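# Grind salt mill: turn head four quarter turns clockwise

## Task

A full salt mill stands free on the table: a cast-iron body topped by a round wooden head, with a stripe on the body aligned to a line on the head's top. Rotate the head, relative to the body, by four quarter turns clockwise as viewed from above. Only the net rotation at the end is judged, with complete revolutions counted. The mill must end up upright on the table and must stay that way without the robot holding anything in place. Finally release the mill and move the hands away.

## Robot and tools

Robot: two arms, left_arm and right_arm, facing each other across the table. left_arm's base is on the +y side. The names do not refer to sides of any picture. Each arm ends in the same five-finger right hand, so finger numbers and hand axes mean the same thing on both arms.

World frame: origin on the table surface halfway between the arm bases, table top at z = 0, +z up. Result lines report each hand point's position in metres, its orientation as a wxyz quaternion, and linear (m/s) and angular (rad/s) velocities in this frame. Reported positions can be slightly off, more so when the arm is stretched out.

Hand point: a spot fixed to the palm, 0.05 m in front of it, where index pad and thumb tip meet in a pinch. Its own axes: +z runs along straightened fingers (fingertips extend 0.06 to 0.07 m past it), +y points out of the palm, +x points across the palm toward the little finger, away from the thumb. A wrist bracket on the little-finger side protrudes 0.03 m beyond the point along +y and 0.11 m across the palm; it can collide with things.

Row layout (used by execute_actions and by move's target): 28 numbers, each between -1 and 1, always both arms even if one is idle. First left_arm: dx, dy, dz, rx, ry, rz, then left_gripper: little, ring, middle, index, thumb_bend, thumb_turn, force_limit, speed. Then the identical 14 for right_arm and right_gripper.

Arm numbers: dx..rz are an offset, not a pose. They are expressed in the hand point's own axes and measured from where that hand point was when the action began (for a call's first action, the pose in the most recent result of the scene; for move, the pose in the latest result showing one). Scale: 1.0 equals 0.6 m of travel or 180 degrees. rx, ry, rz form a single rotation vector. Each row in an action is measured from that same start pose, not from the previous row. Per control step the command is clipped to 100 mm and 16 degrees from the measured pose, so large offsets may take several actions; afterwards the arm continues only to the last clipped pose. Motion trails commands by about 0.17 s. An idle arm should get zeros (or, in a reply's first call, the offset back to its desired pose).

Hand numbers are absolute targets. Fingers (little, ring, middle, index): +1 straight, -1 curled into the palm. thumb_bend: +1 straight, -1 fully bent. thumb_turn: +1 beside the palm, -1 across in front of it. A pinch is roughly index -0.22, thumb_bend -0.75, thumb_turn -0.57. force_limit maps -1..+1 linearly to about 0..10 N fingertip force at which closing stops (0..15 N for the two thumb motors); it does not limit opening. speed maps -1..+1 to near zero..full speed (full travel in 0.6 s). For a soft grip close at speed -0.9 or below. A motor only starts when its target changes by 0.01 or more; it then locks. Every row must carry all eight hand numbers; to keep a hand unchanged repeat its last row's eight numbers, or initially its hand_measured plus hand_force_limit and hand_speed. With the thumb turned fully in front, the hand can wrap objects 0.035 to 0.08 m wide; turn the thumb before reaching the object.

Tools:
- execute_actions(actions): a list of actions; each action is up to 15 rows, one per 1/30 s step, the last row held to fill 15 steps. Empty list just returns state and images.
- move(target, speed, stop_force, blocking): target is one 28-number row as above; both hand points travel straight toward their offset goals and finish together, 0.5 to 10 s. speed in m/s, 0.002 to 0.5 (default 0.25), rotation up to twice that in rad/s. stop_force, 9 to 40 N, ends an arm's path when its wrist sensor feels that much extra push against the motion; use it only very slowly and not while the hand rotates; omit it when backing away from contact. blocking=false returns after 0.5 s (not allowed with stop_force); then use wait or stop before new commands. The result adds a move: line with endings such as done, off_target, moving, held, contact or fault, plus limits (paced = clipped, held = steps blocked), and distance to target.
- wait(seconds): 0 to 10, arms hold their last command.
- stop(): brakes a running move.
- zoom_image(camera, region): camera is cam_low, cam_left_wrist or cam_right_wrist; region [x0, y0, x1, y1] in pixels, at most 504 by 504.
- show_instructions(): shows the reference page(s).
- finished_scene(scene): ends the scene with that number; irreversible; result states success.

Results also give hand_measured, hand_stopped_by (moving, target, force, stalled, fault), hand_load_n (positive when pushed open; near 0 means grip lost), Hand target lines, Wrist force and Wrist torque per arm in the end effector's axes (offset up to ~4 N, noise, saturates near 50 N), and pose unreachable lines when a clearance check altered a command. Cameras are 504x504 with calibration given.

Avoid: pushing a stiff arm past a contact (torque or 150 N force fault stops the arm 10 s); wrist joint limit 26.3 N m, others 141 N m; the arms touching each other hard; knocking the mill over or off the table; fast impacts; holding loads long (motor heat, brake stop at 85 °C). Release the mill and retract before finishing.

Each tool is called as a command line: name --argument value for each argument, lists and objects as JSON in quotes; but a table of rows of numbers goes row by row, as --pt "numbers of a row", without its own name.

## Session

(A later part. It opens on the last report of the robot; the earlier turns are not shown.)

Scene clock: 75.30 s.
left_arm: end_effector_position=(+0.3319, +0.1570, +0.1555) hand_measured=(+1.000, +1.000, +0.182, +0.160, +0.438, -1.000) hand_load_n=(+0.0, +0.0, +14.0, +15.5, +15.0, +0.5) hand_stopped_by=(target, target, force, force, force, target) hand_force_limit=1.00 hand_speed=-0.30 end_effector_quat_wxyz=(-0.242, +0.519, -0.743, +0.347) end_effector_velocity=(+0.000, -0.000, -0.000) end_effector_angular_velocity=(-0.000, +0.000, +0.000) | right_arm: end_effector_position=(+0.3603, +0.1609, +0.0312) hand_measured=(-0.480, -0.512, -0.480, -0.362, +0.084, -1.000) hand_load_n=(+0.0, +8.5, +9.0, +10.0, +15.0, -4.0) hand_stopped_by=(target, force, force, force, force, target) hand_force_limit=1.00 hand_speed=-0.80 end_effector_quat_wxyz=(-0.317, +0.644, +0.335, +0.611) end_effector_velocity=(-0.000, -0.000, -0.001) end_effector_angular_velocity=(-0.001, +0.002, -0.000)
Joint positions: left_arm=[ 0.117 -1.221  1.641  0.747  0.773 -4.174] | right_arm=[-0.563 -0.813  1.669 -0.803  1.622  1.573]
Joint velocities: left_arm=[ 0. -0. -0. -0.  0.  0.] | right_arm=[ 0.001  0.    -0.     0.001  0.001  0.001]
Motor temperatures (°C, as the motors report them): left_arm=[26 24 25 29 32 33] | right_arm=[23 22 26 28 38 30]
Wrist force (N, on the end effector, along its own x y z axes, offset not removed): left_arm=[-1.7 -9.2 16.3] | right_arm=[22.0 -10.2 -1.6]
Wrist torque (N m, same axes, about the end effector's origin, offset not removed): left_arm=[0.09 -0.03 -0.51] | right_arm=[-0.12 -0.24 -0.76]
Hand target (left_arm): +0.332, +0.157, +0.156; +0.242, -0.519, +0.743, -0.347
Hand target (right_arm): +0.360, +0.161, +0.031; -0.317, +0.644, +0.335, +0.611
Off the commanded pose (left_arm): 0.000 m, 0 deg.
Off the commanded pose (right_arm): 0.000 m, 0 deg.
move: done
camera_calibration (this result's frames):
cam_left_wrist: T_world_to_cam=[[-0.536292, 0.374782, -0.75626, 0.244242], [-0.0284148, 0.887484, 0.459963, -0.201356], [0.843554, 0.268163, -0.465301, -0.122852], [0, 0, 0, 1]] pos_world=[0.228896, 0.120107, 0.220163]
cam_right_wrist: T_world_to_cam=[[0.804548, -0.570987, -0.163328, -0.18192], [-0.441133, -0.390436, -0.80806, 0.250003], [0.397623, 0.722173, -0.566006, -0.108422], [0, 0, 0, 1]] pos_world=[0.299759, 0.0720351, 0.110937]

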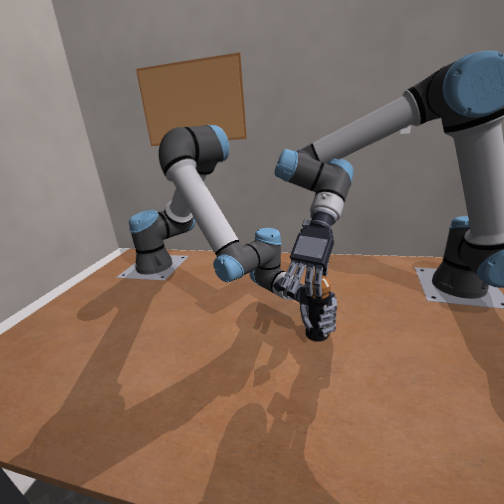

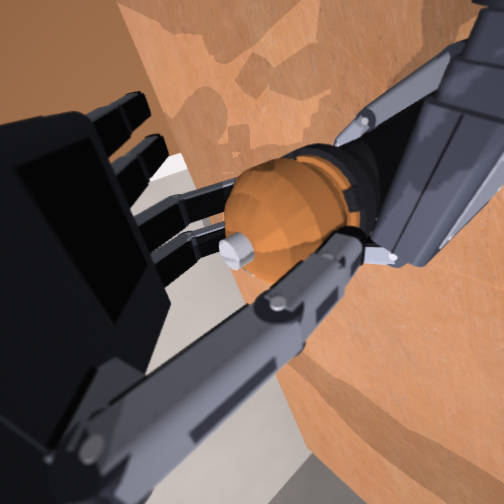

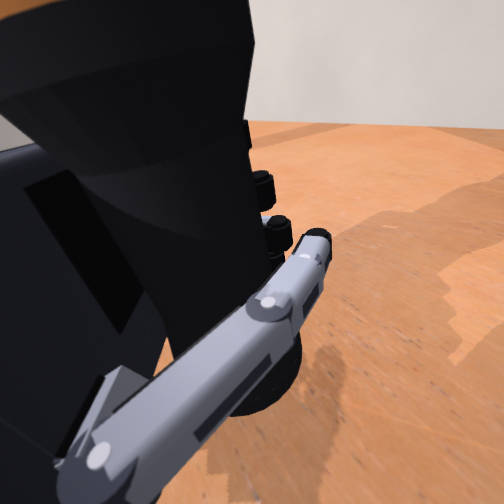

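move --target '[0.0095,-0.0104,0.0124,0,0.1915,0.1607,1,1,-0.25,-0.25,-0.97,-1,1,-0.5, 0,0,0,0,0,0,-0.48,-0.97,-0.97,-0.97,-0.97,-1,1,-0.8]' --speed 0.4

move --target '[0.009,-0.0092,0.011,0,0.1915,0.1607,1,1,-0.2,-0.2,-1,-1,1,-0.5, 0,0,0,0,0,0,-0.48,-0.97,-0.97,-0.97,-0.97,-1,1,-0.8]' --speed 0.4

move --target '[0.014,-0.0098,0.0116,0,0.2128,0.1786,1,1,-0.25,-0.25,-0.97,-1,1,-0.5, 0,0,0,0,0,0,-0.48,-0.97,-0.97,-0.97,-0.97,-1,1,-0.8]' --speed 0.4

zoom_image --camera "cam_low" --region '[280, 260, 360, 340]'

Scene clock: 93.73 s.
left_arm: end_effector_position=(+0.3389, +0.1484, +0.1551) hand_measured=(+1.000, +1.000, +0.182, +0.160, +0.440, -1.000) hand_load_n=(+0.0, +0.0, +9.5, +10.5, +18.5, -9.5) hand_stopped_by=(target, target, force, force, force, target) hand_force_limit=1.00 hand_speed=-0.50 end_effector_quat_wxyz=(-0.091, +0.196, -0.885, +0.412) end_effector_velocity=(-0.000, -0.000, -0.001) end_effector_angular_velocity=(+0.001, +0.004, -0.013) | right_arm: end_effector_position=(+0.3604, +0.1608, +0.0311) hand_measured=(-0.480, -0.512, -0.480, -0.362, +0.084, -1.000) hand_load_n=(+0.0, +12.5, +10.5, +8.5, +14.5, -4.5) hand_stopped_by=(target, force, force, force, force, target) hand_force_limit=1.00 hand_speed=-0.80 end_effector_quat_wxyz=(-0.317, +0.644, +0.335, +0.611) end_effector_velocity=(-0.000, +0.000, +0.000) end_effector_angular_velocity=(+0.000, -0.001, +0.001)
Joint positions: left_arm=[ 0.325 -1.439  1.82   0.329  1.408 -3.28 ] | right_arm=[-0.563 -0.813  1.669 -0.803  1.623  1.573]
Joint velocities: left_arm=[ 0.007  0.002 -0.002  0.     0.018  0.011] | right_arm=[ 0.001  0.     0.    -0.001 -0.    -0.   ]
Motor temperatures (°C, as the motors report them): left_arm=[26 24 25 29 32 33] | right_arm=[23 22 26 28 38 30]
Wrist force (N, on the end effector, along its own x y z axes, offset not removed): left_arm=[6.1 -9.6 -5.1] | right_arm=[10.1 3.4 10.4]
Wrist torque (N m, same axes, about the end effector's origin, offset not removed): left_arm=[-0.22 0.08 -0.52] | right_arm=[-0.50 -0.78 0.95]
Hand target (left_arm): +0.339, +0.148, +0.155; +0.091, -0.195, +0.885, -0.412
Hand target (right_arm): +0.360, +0.161, +0.031; -0.317, +0.644, +0.335, +0.611
Off the commanded pose (left_arm): 0.000 m, 0 deg.
Off the commanded pose (right_arm): 0.000 m, 0 deg.
move: done
camera_calibration (this result's frames):
cam_left_wrist: T_world_to_cam=[[-0.116311, 0.644526, -0.755684, 0.0684636], [0.606562, 0.648577, 0.459815, -0.37312], [0.786482, -0.404888, -0.466381, -0.00731434], [0, 0, 0, 1]] pos_world=[0.240036, 0.194909, 0.219892]
cam_right_wrist: T_world_to_cam=[[0.804442, -0.571139, -0.163322, -0.181977], [-0.441237, -0.39042, -0.808011, 0.250011], [0.397722, 0.722061, -0.566078, -0.108453], [0, 0, 0, 1]] pos_world=[0.299838, 0.0719854, 0.110898]

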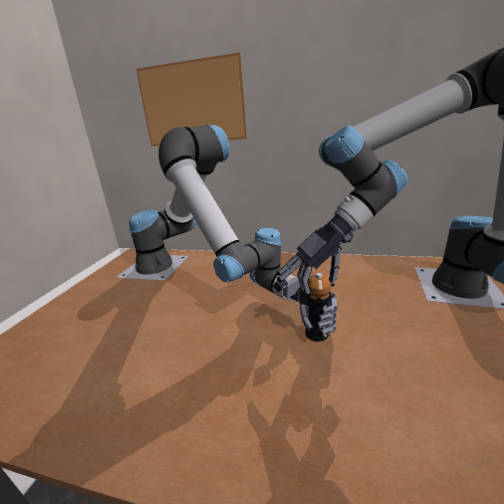

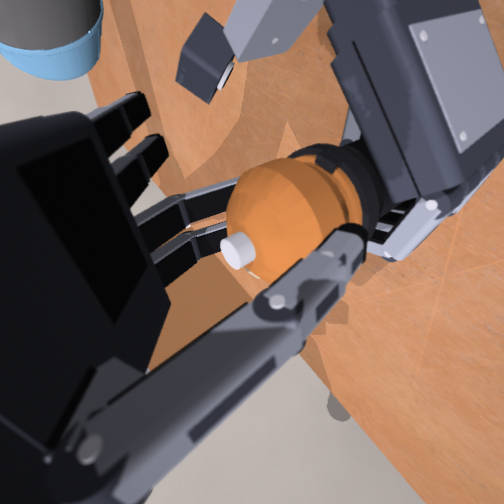

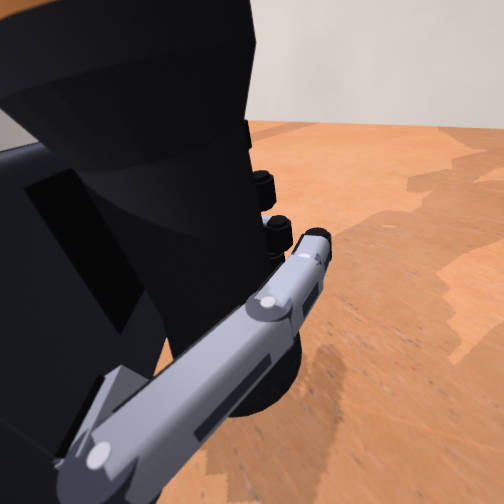

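Scene clock: 95.43 s.
left_arm: end_effector_position=(+0.3376, +0.1382, +0.1550) hand_measured=(+1.000, +1.000, +0.180, +0.160, +0.440, -1.000) hand_load_n=(+0.0, +0.0, +13.5, +8.5, +17.5, -9.0) hand_stopped_by=(target, target, force, force, force, target) hand_force_limit=1.00 hand_speed=-0.50 end_effector_quat_wxyz=(-0.074, +0.157, +0.893, -0.416) end_effector_velocity=(+0.000, -0.000, -0.000) end_effector_angular_velocity=(+0.004, -0.001, -0.014) | right_arm: end_effector_position=(+0.3604, +0.1608, +0.0311) hand_measured=(-0.480, -0.512, -0.480, -0.362, +0.084, -1.000) hand_load_n=(+0.0, +12.0, +10.0, +8.5, +14.5, -4.5) hand_stopped_by=(target, force, force, force, force, target) hand_force_limit=1.00 hand_speed=-0.80 end_effector_quat_wxyz=(-0.317, +0.644, +0.335, +0.611) end_effector_velocity=(+0.000, -0.000, -0.000) end_effector_angular_velocity=(-0.001, -0.000, -0.001)
Joint positions: left_arm=[ 0.619 -1.253  1.627  0.539  2.194 -2.496] | right_arm=[-0.563 -0.813  1.669 -0.803  1.623  1.573]
Joint velocities: left_arm=[ 0.003  0.008 -0.009  0.014  0.008  0.018] | right_arm=[-0.  0.  0. -0.  0. -0.]
Motor temperatures (°C, as the motors report them): left_arm=[26 24 25 29 32 33] | right_arm=[23 22 26 28 38 30]
Wrist force (N, on the end effector, along its own x y z axes, offset not removed): left_arm=[10.6 -6.5 2.3] | right_arm=[11.7 7.2 7.1]
Wrist torque (N m, same axes, about the end effector's origin, offset not removed): left_arm=[0.13 -0.67 -0.15] | right_arm=[-0.05 -1.01 1.48]
Hand target (left_arm): +0.338, +0.138, +0.155; -0.074, +0.157, +0.893, -0.416
Hand target (right_arm): +0.360, +0.161, +0.031; -0.317, +0.644, +0.335, +0.611
Off the commanded pose (left_arm): 0.000 m, 0 deg.
Off the commanded pose (right_arm): 0.000 m, 0 deg.
move: done
camera_calibration (this result's frames):
cam_left_wrist: T_world_to_cam=[[0.371963, 0.538216, -0.756285, -0.0752489], [0.888017, 0.0309359, 0.458769, -0.375118], [0.270313, -0.842239, -0.466438, 0.224282], [0, 0, 0, 1]] pos_world=[0.300475, 0.241004, 0.219796]
cam_right_wrist: T_world_to_cam=[[0.804444, -0.571134, -0.163325, -0.181977], [-0.441237, -0.390421, -0.808011, 0.250011], [0.397717, 0.722064, -0.566078, -0.108452], [0, 0, 0, 1]] pos_world=[0.299838, 0.071986, 0.110898]

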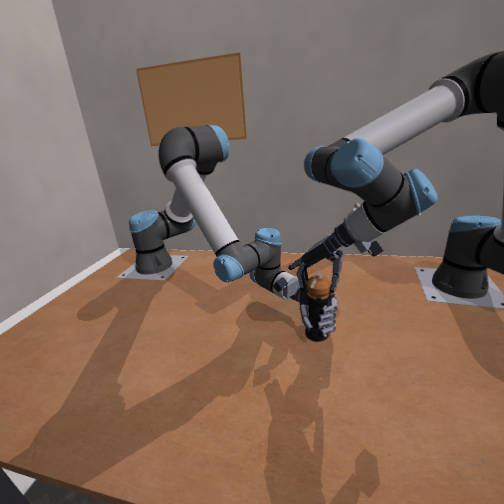

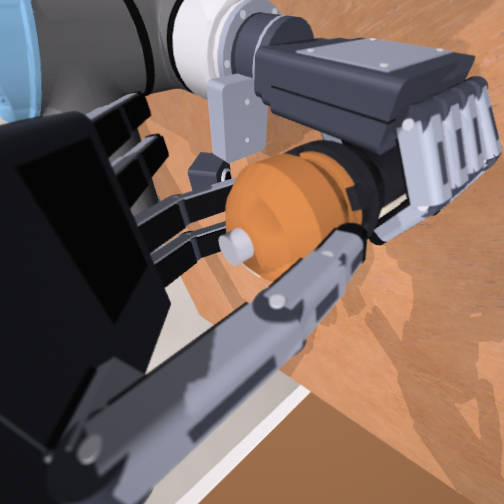

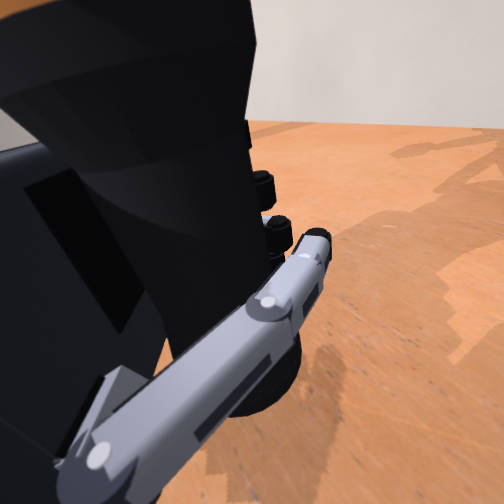

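Scene clock: 97.27 s.
left_arm: end_effector_position=(+0.3265, +0.1325, +0.1552) hand_measured=(+1.000, +1.000, +0.180, +0.152, +0.440, -1.000) hand_load_n=(+0.0, +0.0, +13.5, +12.0, +17.5, -7.0) hand_stopped_by=(target, target, force, force, force, target) hand_force_limit=1.00 hand_speed=-0.50 end_effector_quat_wxyz=(-0.243, +0.519, +0.743, -0.346) end_effector_velocity=(+0.000, +0.000, -0.000) end_effector_angular_velocity=(+0.003, +0.003, -0.013) | right_arm: end_effector_position=(+0.3604, +0.1608, +0.0311) hand_measured=(-0.480, -0.512, -0.480, -0.362, +0.084, -1.000) hand_load_n=(+0.0, +11.5, +9.5, +8.5, +15.0, -4.0) hand_stopped_by=(target, force, force, force, force, target) hand_force_limit=1.00 hand_speed=-0.80 end_effector_quat_wxyz=(-0.317, +0.644, +0.335, +0.611) end_effector_velocity=(+0.000, +0.000, +0.001) end_effector_angular_velocity=(+0.001, -0.001, -0.000)
Joint positions: left_arm=[ 0.705 -0.847  1.232  1.476  2.406 -1.188] | right_arm=[-0.563 -0.813  1.669 -0.803  1.623  1.573]
Joint velocities: left_arm=[ 0.     0.008 -0.008  0.019 -0.003  0.02 ] | right_arm=[-0.    -0.001  0.    -0.001  0.    -0.   ]
Motor temperatures (°C, as the motors report them): left_arm=[26 24 25 29 32 33] | right_arm=[23 22 26 28 38 30]
Wrist force (N, on the end effector, along its own x y z axes, offset not removed): left_arm=[1.9 -7.3 3.7] | right_arm=[11.7 8.1 7.0]
Wrist torque (N m, same axes, about the end effector's origin, offset not removed): left_arm=[0.12 0.07 -0.40] | right_arm=[0.01 -0.88 1.60]
Hand target (left_arm): +0.326, +0.133, +0.155; -0.243, +0.520, +0.742, -0.346
Hand target (right_arm): +0.360, +0.161, +0.031; -0.317, +0.644, +0.335, +0.611
Off the commanded pose (left_arm): 0.000 m, 0 deg.
Off the commanded pose (right_arm): 0.000 m, 0 deg.
move: done
camera_calibration (this result's frames):
cam_left_wrist: T_world_to_cam=[[0.651346, 0.0606167, -0.756356, -0.0958102], [0.594624, -0.659985, 0.459175, -0.177915], [-0.47135, -0.748829, -0.465923, 0.452247], [0, 0, 0, 1]] pos_world=[0.381365, 0.227042, 0.21994]
cam_right_wrist: T_world_to_cam=[[0.804441, -0.57114, -0.163324, -0.181977], [-0.44124, -0.390418, -0.80801, 0.250012], [0.397722, 0.722061, -0.566078, -0.108453], [0, 0, 0, 1]] pos_world=[0.299839, 0.0719851, 0.110898]

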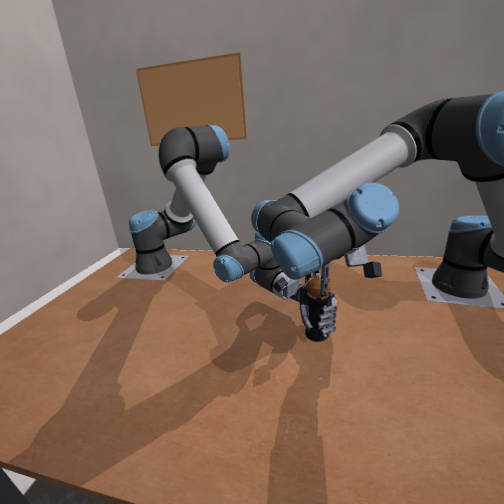

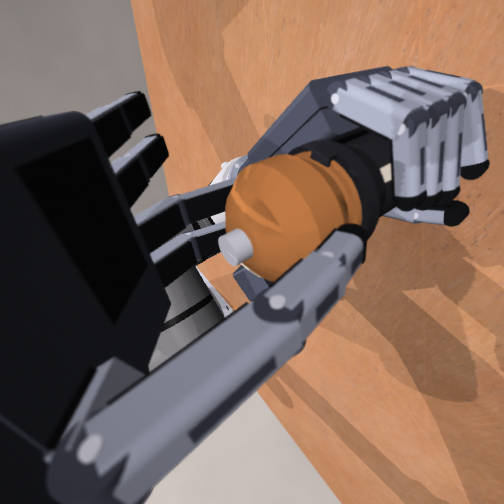

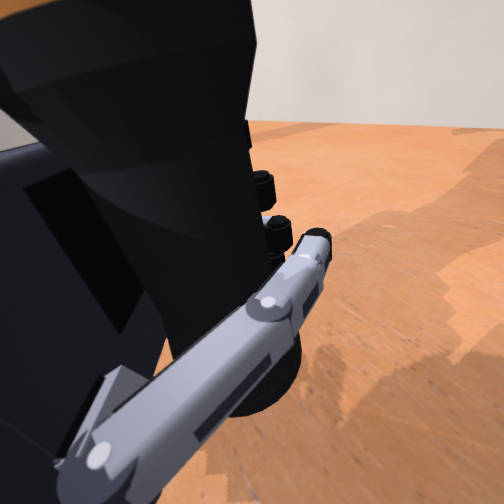

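Region (280, 260, 360, 340) of cam_low's 504x504 image, scaled by 6.300, with more detail than that image has.

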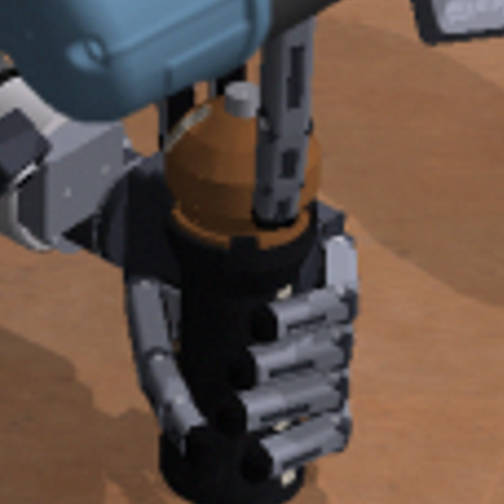

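move --target '[0.0353,0.0143,-0.0171,0,-0.596,-0.5,1,1,0.44,0.44,0.95,-1,1,1, 0,0,0,0,0,0,-0.48,-0.97,-0.97,-0.97,-0.97,-1,1,-0.8]' --speed 0.5

move --target '[0,0,0,0,0,0,1,1,-0.2,-0.2,-1,-1,1,-0.3, 0,0,0,0,0,0,-0.48,-0.97,-0.97,-0.97,-0.97,-1,1,-0.8]'

move --target '[0.0128,-0.0114,0.0135,0,0.234,0.1964,1,1,-0.25,-0.25,-0.97,-1,1,-0.5, 0,0,0,0,0,0,-0.48,-0.97,-0.97,-0.97,-0.97,-1,1,-0.8]' --speed 0.4

move --target '[0.0128,-0.0103,0.0123,0,0.234,0.1964,1,1,-0.2,-0.2,-1,-1,1,-0.5, 0,0,0,0,0,0,-0.48,-0.97,-0.97,-0.97,-0.97,-1,1,-0.8]' --speed 0.4

move --target '[0.0267,0.0165,-0.0197,0,-0.468,-0.393,1,1,0.44,0.44,0.95,-1,1,1, 0,0,0,0,0,0,-0.48,-0.97,-0.97,-0.97,-0.97,-1,1,-0.8]' --speed 0.5

Scene clock: 122.37 s.
left_arm: end_effector_position=(+0.3320, +0.1569, +0.1557) hand_measured=(+1.000, +1.000, +0.440, +0.440, +0.950, -1.000) hand_load_n=(+0.0, +0.0, +0.0, +0.0, +0.0, +0.0) hand_stopped_by=(target, target, target, target, target, target) hand_force_limit=1.00 hand_speed=1.00 end_effector_quat_wxyz=(-0.243, +0.520, -0.742, +0.347) end_effector_velocity=(+0.000, +0.001, -0.000) end_effector_angular_velocity=(+0.006, +0.003, +0.014) | right_arm: end_effector_position=(+0.3604, +0.1608, +0.0311) hand_measured=(-0.480, -0.512, -0.480, -0.362, +0.084, -1.000) hand_load_n=(+0.0, +9.5, +9.0, +8.5, +15.5, -4.0) hand_stopped_by=(target, force, force, force, force, target) hand_force_limit=1.00 hand_speed=-0.80 end_effector_quat_wxyz=(-0.317, +0.644, +0.335, +0.611) end_effector_velocity=(+0.000, -0.000, -0.000) end_effector_angular_velocity=(-0.001, +0.001, +0.000)
Joint positions: left_arm=[ 0.116 -1.22   1.641  0.748  0.77  -4.179] | right_arm=[-0.563 -0.813  1.669 -0.803  1.623  1.573]
Joint velocities: left_arm=[ 0.002  0.009 -0.008  0.018 -0.002 -0.018] | right_arm=[-0.001 -0.001  0.     0.001 -0.001  0.   ]
Motor temperatures (°C, as the motors report them): left_arm=[26 24 25 29 32 33] | right_arm=[23 22 26 28 38 30]
Wrist force (N, on the end effector, along its own x y z axes, offset not removed): left_arm=[2.6 0.2 -1.4] | right_arm=[16.1 1.4 1.1]
Wrist torque (N m, same axes, about the end effector's origin, offset not removed): left_arm=[-0.14 -0.07 -0.14] | right_arm=[0.14 -0.68 0.78]
Hand target (left_arm): +0.332, +0.157, +0.156; +0.243, -0.521, +0.741, -0.347
Hand target (right_arm): +0.360, +0.161, +0.031; -0.317, +0.644, +0.335, +0.611
Off the commanded pose (left_arm): 0.001 m, 0 deg.
Off the commanded pose (right_arm): 0.000 m, 0 deg.
move: done; limits=paced
camera_calibration (this result's frames):
cam_left_wrist: T_world_to_cam=[[-0.536278, 0.37168, -0.757799, 0.245207], [-0.0321998, 0.88816, 0.458405, -0.199989], [0.843427, 0.270234, -0.464333, -0.123262], [0, 0, 0, 1]] pos_world=[0.229022, 0.119793, 0.220259]
cam_right_wrist: T_world_to_cam=[[0.804455, -0.57112, -0.163324, -0.181965], [-0.44123, -0.390429, -0.808011, 0.250006], [0.397704, 0.722072, -0.566078, -0.108448], [0, 0, 0, 1]] pos_world=[0.299823, 0.0719928, 0.110898]

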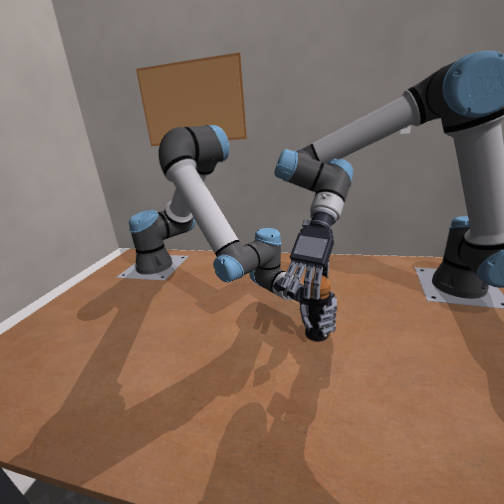

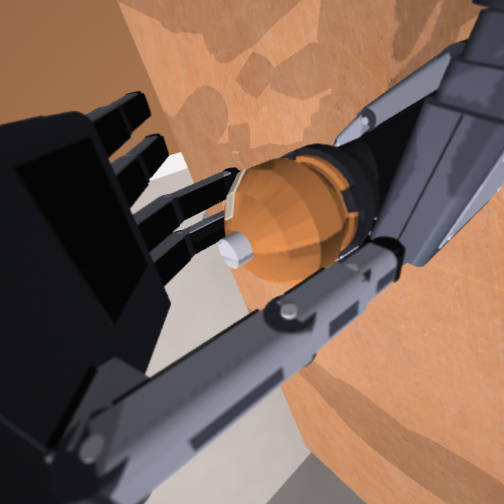

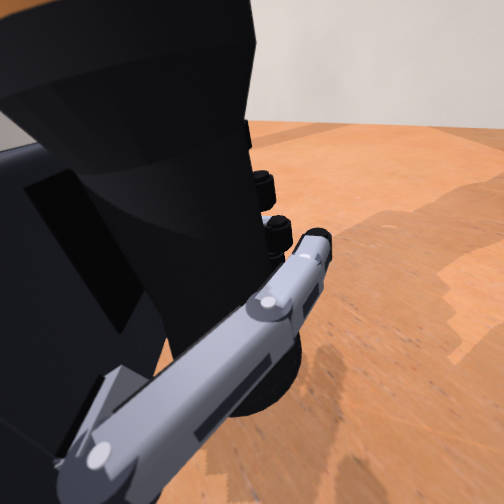

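Scene clock: 123.40 s.
left_arm: end_effector_position=(+0.3320, +0.1569, +0.1557) hand_measured=(+1.000, +1.000, +0.182, +0.160, +0.436, -1.000) hand_load_n=(+0.0, +0.0, +13.5, +16.0, +15.0, +0.5) hand_stopped_by=(target, target, force, force, force, target) hand_force_limit=1.00 hand_speed=-0.30 end_effector_quat_wxyz=(-0.243, +0.520, -0.742, +0.347) end_effector_velocity=(+0.000, +0.000, +0.000) end_effector_angular_velocity=(+0.001, -0.001, -0.001) | right_arm: end_effector_position=(+0.3604, +0.1608, +0.0311) hand_measured=(-0.480, -0.512, -0.480, -0.362, +0.084, -1.000) hand_load_n=(+0.0, +8.5, +8.5, +8.0, +15.5, -5.0) hand_stopped_by=(target, force, force, force, force, target) hand_force_limit=1.00 hand_speed=-0.80 end_effector_quat_wxyz=(-0.317, +0.644, +0.335, +0.611) end_effector_velocity=(+0.000, -0.000, -0.001) end_effector_angular_velocity=(-0.001, +0.001, -0.000)
Joint positions: left_arm=[ 0.116 -1.22   1.641  0.748  0.77  -4.179] | right_arm=[-0.563 -0.813  1.669 -0.803  1.623  1.573]
Joint velocities: left_arm=[-0.    -0.    -0.     0.    -0.     0.002] | right_arm=[-0.     0.     0.     0.001  0.     0.   ]
Motor temperatures (°C, as the motors report them): left_arm=[26 24 25 29 32 33] | right_arm=[23 22 26 28 38 30]
Wrist force (N, on the end effector, along its own x y z axes, offset not removed): left_arm=[0.8 -10.4 12.8] | right_arm=[19.6 -7.2 -3.8]
Wrist torque (N m, same axes, about the end effector's origin, offset not removed): left_arm=[0.35 -0.09 0.09] | right_arm=[0.12 -0.23 -0.75]
Hand target (left_arm): +0.332, +0.157, +0.156; +0.243, -0.520, +0.742, -0.347
Hand target (right_arm): +0.360, +0.161, +0.031; -0.317, +0.644, +0.335, +0.611
Off the commanded pose (left_arm): 0.000 m, 0 deg.
Off the commanded pose (right_arm): 0.000 m, 0 deg.
move: done
camera_calibration (this result's frames):
cam_left_wrist: T_world_to_cam=[[-0.536338, 0.371679, -0.757757, 0.245202], [-0.0321497, 0.888164, 0.4584, -0.199997], [0.843391, 0.270219, -0.464407, -0.123237], [0, 0, 0, 1]] pos_world=[0.229018, 0.119794, 0.22025]
cam_right_wrist: T_world_to_cam=[[0.804457, -0.571116, -0.163324, -0.181966], [-0.441228, -0.390431, -0.80801, 0.250005], [0.397701, 0.722073, -0.566078, -0.108447], [0, 0, 0, 1]] pos_world=[0.299823, 0.0719934, 0.110898]

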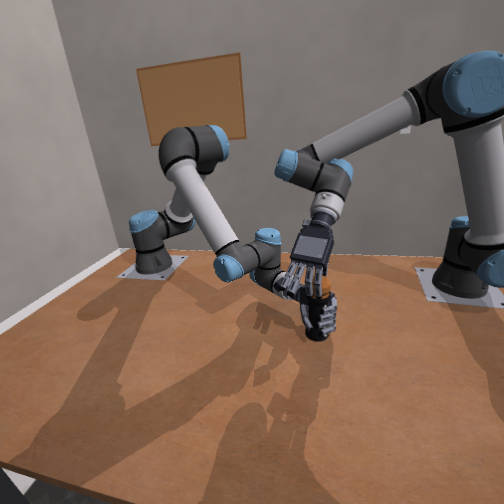

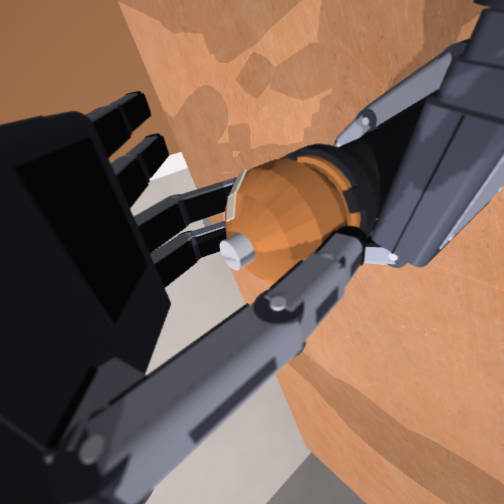

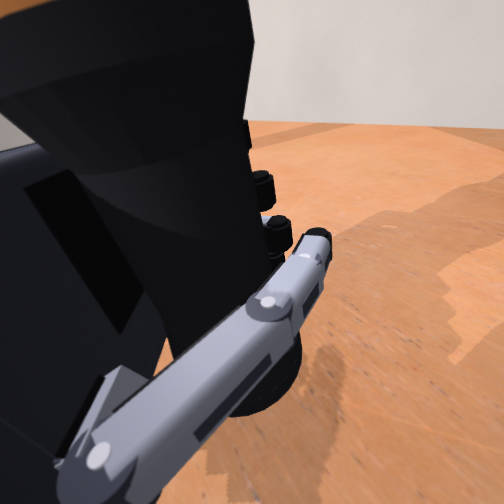

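Scene clock: 125.27 s.
left_arm: end_effector_position=(+0.3392, +0.1462, +0.1553) hand_measured=(+1.000, +1.000, +0.182, +0.160, +0.440, -1.000) hand_load_n=(+0.0, +0.0, +10.5, +10.0, +18.5, -9.0) hand_stopped_by=(target, target, force, force, force, target) hand_force_limit=1.00 hand_speed=-0.50 end_effector_quat_wxyz=(-0.056, +0.120, -0.898, +0.419) end_effector_velocity=(+0.000, +0.000, -0.001) end_effector_angular_velocity=(+0.003, +0.003, -0.014) | right_arm: end_effector_position=(+0.3604, +0.1608, +0.0311) hand_measured=(-0.480, -0.512, -0.480, -0.362, +0.084, -1.000) hand_load_n=(+0.0, +12.0, +9.5, +7.5, +15.0, -5.0) hand_stopped_by=(target, force, force, force, force, target) hand_force_limit=1.00 hand_speed=-0.80 end_effector_quat_wxyz=(-0.317, +0.644, +0.335, +0.611) end_effector_velocity=(+0.001, -0.001, -0.001) end_effector_angular_velocity=(+0.000, +0.001, -0.002)
Joint positions: left_arm=[ 0.395 -1.434  1.813  0.318  1.591 -3.123] | right_arm=[-0.563 -0.813  1.669 -0.803  1.623  1.573]
Joint velocities: left_arm=[ 0.009  0.004 -0.004  0.004  0.019  0.013] | right_arm=[-0.002  0.001 -0.    -0.     0.     0.001]
Motor temperatures (°C, as the motors report them): left_arm=[26 24 25 29 32 33] | right_arm=[23 22 26 28 38 30]
Wrist force (N, on the end effector, along its own x y z axes, offset not removed): left_arm=[6.2 -11.8 -7.2] | right_arm=[10.9 5.9 6.3]
Wrist torque (N m, same axes, about the end effector's origin, offset not removed): left_arm=[-0.25 -0.22 -0.64] | right_arm=[-0.05 -0.95 1.15]
Hand target (left_arm): +0.339, +0.146, +0.155; +0.056, -0.119, +0.898, -0.419
Hand target (right_arm): +0.360, +0.161, +0.031; -0.317, +0.644, +0.335, +0.611
Off the commanded pose (left_arm): 0.000 m, 0 deg.
Off the commanded pose (right_arm): 0.000 m, 0 deg.
move: done
camera_calibration (this result's frames):
cam_left_wrist: T_world_to_cam=[[-0.00403234, 0.653608, -0.756823, 0.0308429], [0.707426, 0.536777, 0.459803, -0.389792], [0.706776, -0.533542, -0.464543, 0.0372064], [0, 0, 0, 1]] pos_world=[0.249577, 0.208923, 0.219854]
cam_right_wrist: T_world_to_cam=[[0.804404, -0.571192, -0.16332, -0.181983], [-0.441276, -0.390417, -0.807991, 0.250018], [0.397755, 0.722021, -0.566107, -0.108456], [0, 0, 0, 1]] pos_world=[0.299854, 0.0719715, 0.110893]

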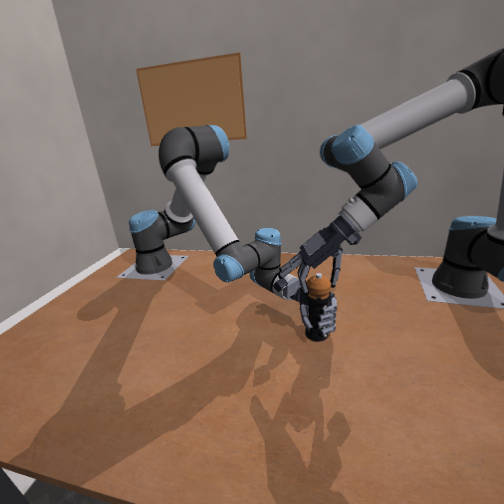

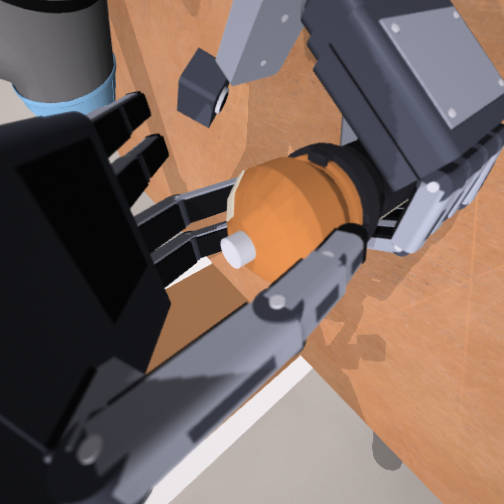

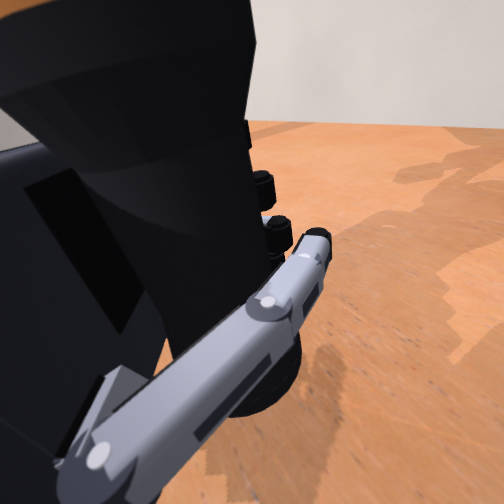

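Scene clock: 127.20 s.
left_arm: end_effector_position=(+0.3342, +0.1347, +0.1553) hand_measured=(+1.000, +1.000, +0.182, +0.160, +0.440, -1.000) hand_load_n=(+0.0, +0.0, +14.5, +9.0, +16.5, -8.0) hand_stopped_by=(target, target, force, force, force, target) hand_force_limit=1.00 hand_speed=-0.50 end_effector_quat_wxyz=(-0.143, +0.308, +0.852, -0.398) end_effector_velocity=(+0.000, +0.001, -0.000) end_effector_angular_velocity=(+0.006, +0.001, -0.013) | right_arm: end_effector_position=(+0.3604, +0.1608, +0.0311) hand_measured=(-0.480, -0.512, -0.480, -0.362, +0.084, -1.000) hand_load_n=(+0.0, +12.0, +9.5, +8.0, +15.0, -4.5) hand_stopped_by=(target, force, force, force, force, target) hand_force_limit=1.00 hand_speed=-0.80 end_effector_quat_wxyz=(-0.317, +0.644, +0.335, +0.611) end_effector_velocity=(+0.000, +0.000, +0.000) end_effector_angular_velocity=(+0.000, -0.000, +0.001)
Joint positions: left_arm=[ 0.686 -1.084  1.459  0.863  2.394 -2.01 ] | right_arm=[-0.563 -0.813  1.669 -0.803  1.623  1.573]
Joint velocities: left_arm=[ 0.002  0.009 -0.01   0.022  0.003  0.022] | right_arm=[-0.    -0.    -0.    -0.    -0.002 -0.   ]
Motor temperatures (°C, as the motors report them): left_arm=[26 24 25 29 32 33] | right_arm=[23 22 26 28 38 30]
Wrist force (N, on the end effector, along its own x y z axes, offset not removed): left_arm=[4.7 -8.9 5.9] | right_arm=[9.0 5.8 8.0]
Wrist torque (N m, same axes, about the end effector's origin, offset not removed): left_arm=[0.10 -0.05 -0.40] | right_arm=[-0.19 -0.73 1.32]
Hand target (left_arm): +0.334, +0.135, +0.155; -0.144, +0.309, +0.852, -0.397
Hand target (right_arm): +0.360, +0.161, +0.031; -0.317, +0.644, +0.335, +0.611
Off the commanded pose (left_arm): 0.000 m, 0 deg.
Off the commanded pose (right_arm): 0.000 m, 0 deg.
move: done
camera_calibration (this result's frames):
cam_left_wrist: T_world_to_cam=[[0.533459, 0.378966, -0.756179, -0.104441], [0.845287, -0.270758, 0.460629, -0.317506], [-0.0301787, -0.884915, -0.464773, 0.328319], [0, 0, 0, 1]] pos_world=[0.334007, 0.244147, 0.219871]
cam_right_wrist: T_world_to_cam=[[0.804393, -0.571207, -0.163321, -0.181981], [-0.441284, -0.390409, -0.807991, 0.25002], [0.397768, 0.722014, -0.566107, -0.108458], [0, 0, 0, 1]] pos_world=[0.299856, 0.0719691, 0.110893]

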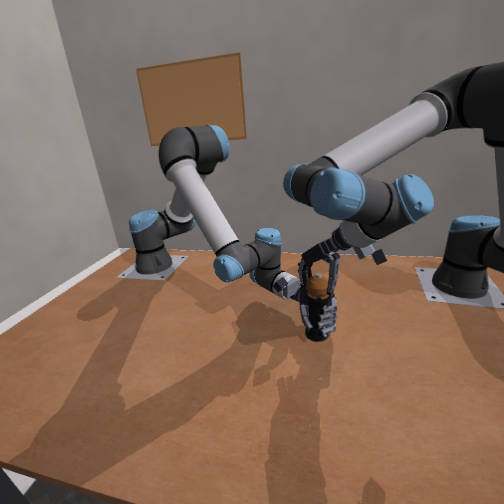

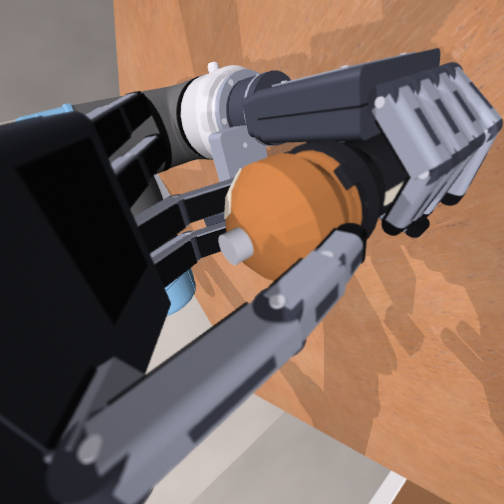

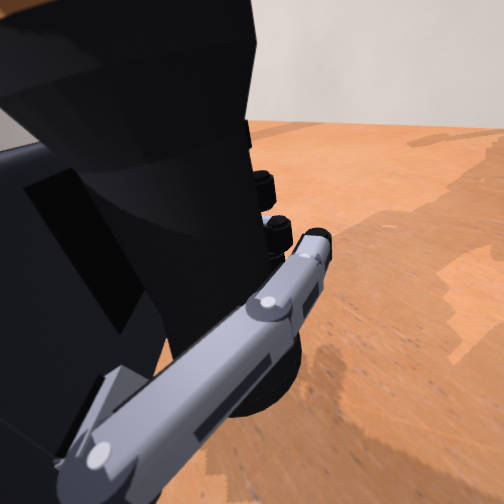

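Scene clock: 129.90 s.
left_arm: end_effector_position=(+0.3320, +0.1567, +0.1559) hand_measured=(+1.000, +1.000, +0.440, +0.440, +0.950, -1.000) hand_load_n=(+0.0, +0.0, +0.0, +0.0, +0.0, +0.0) hand_stopped_by=(target, target, target, target, target, target) hand_force_limit=1.00 hand_speed=1.00 end_effector_quat_wxyz=(-0.243, +0.521, -0.741, +0.348) end_effector_velocity=(-0.000, +0.000, -0.000) end_effector_angular_velocity=(+0.003, +0.004, +0.015) | right_arm: end_effector_position=(+0.3604, +0.1608, +0.0311) hand_measured=(-0.480, -0.512, -0.480, -0.362, +0.084, -1.000) hand_load_n=(+0.0, +9.0, +8.5, +8.0, +16.0, -4.0) hand_stopped_by=(target, force, force, force, force, target) hand_force_limit=1.00 hand_speed=-0.80 end_effector_quat_wxyz=(-0.317, +0.644, +0.335, +0.611) end_effector_velocity=(-0.001, +0.000, -0.000) end_effector_angular_velocity=(-0.000, +0.000, +0.000)
Joint positions: left_arm=[ 0.116 -1.22   1.641  0.749  0.769 -4.182] | right_arm=[-0.563 -0.813  1.669 -0.803  1.623  1.573]
Joint velocities: left_arm=[ 0.001  0.009 -0.009  0.018 -0.002 -0.021] | right_arm=[ 0.001  0.    -0.     0.     0.001  0.   ]
Motor temperatures (°C, as the motors report them): left_arm=[26 24 25 29 32 33] | right_arm=[23 22 26 28 38 30]
Wrist force (N, on the end effector, along its own x y z axes, offset not removed): left_arm=[2.6 2.6 -0.8] | right_arm=[14.1 0.6 0.0]
Wrist torque (N m, same axes, about the end effector's origin, offset not removed): left_arm=[0.24 -0.41 0.25] | right_arm=[0.15 -0.43 0.60]
Hand target (left_arm): +0.332, +0.157, +0.156; +0.243, -0.521, +0.741, -0.347
Hand target (right_arm): +0.360, +0.161, +0.031; -0.317, +0.644, +0.335, +0.611
Off the commanded pose (left_arm): 0.001 m, 0 deg.
Off the commanded pose (right_arm): 0.000 m, 0 deg.
move: done
camera_calibration (this result's frames):
cam_left_wrist: T_world_to_cam=[[-0.53659, 0.369411, -0.758688, 0.24595], [-0.0341766, 0.888835, 0.456952, -0.199167], [0.843151, 0.271125, -0.464315, -0.123173], [0, 0, 0, 1]] pos_world=[0.229021, 0.119565, 0.220418]
cam_right_wrist: T_world_to_cam=[[0.804394, -0.571206, -0.163321, -0.181981], [-0.441282, -0.390405, -0.807994, 0.25002], [0.39777, 0.722016, -0.566102, -0.108459], [0, 0, 0, 1]] pos_world=[0.299856, 0.0719694, 0.110894]

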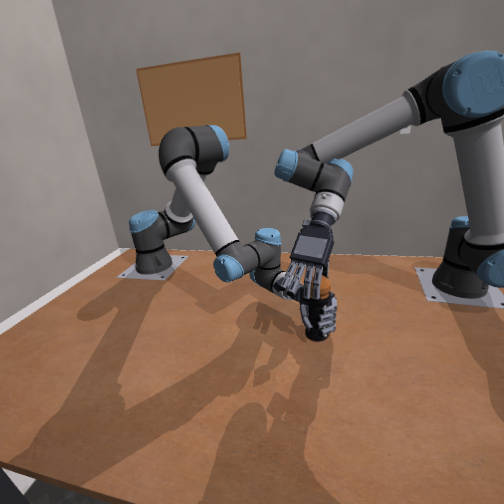

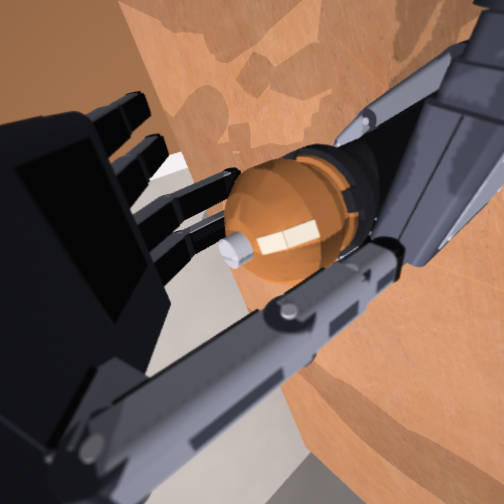

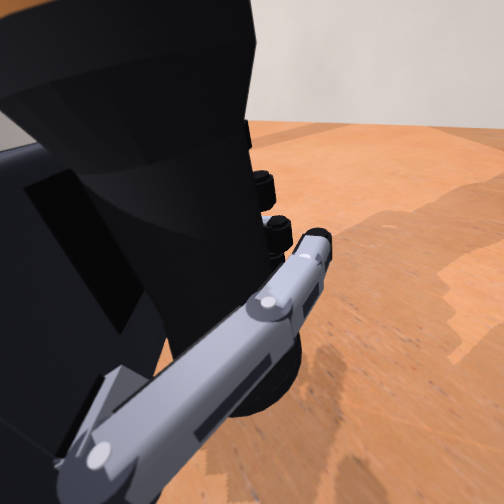

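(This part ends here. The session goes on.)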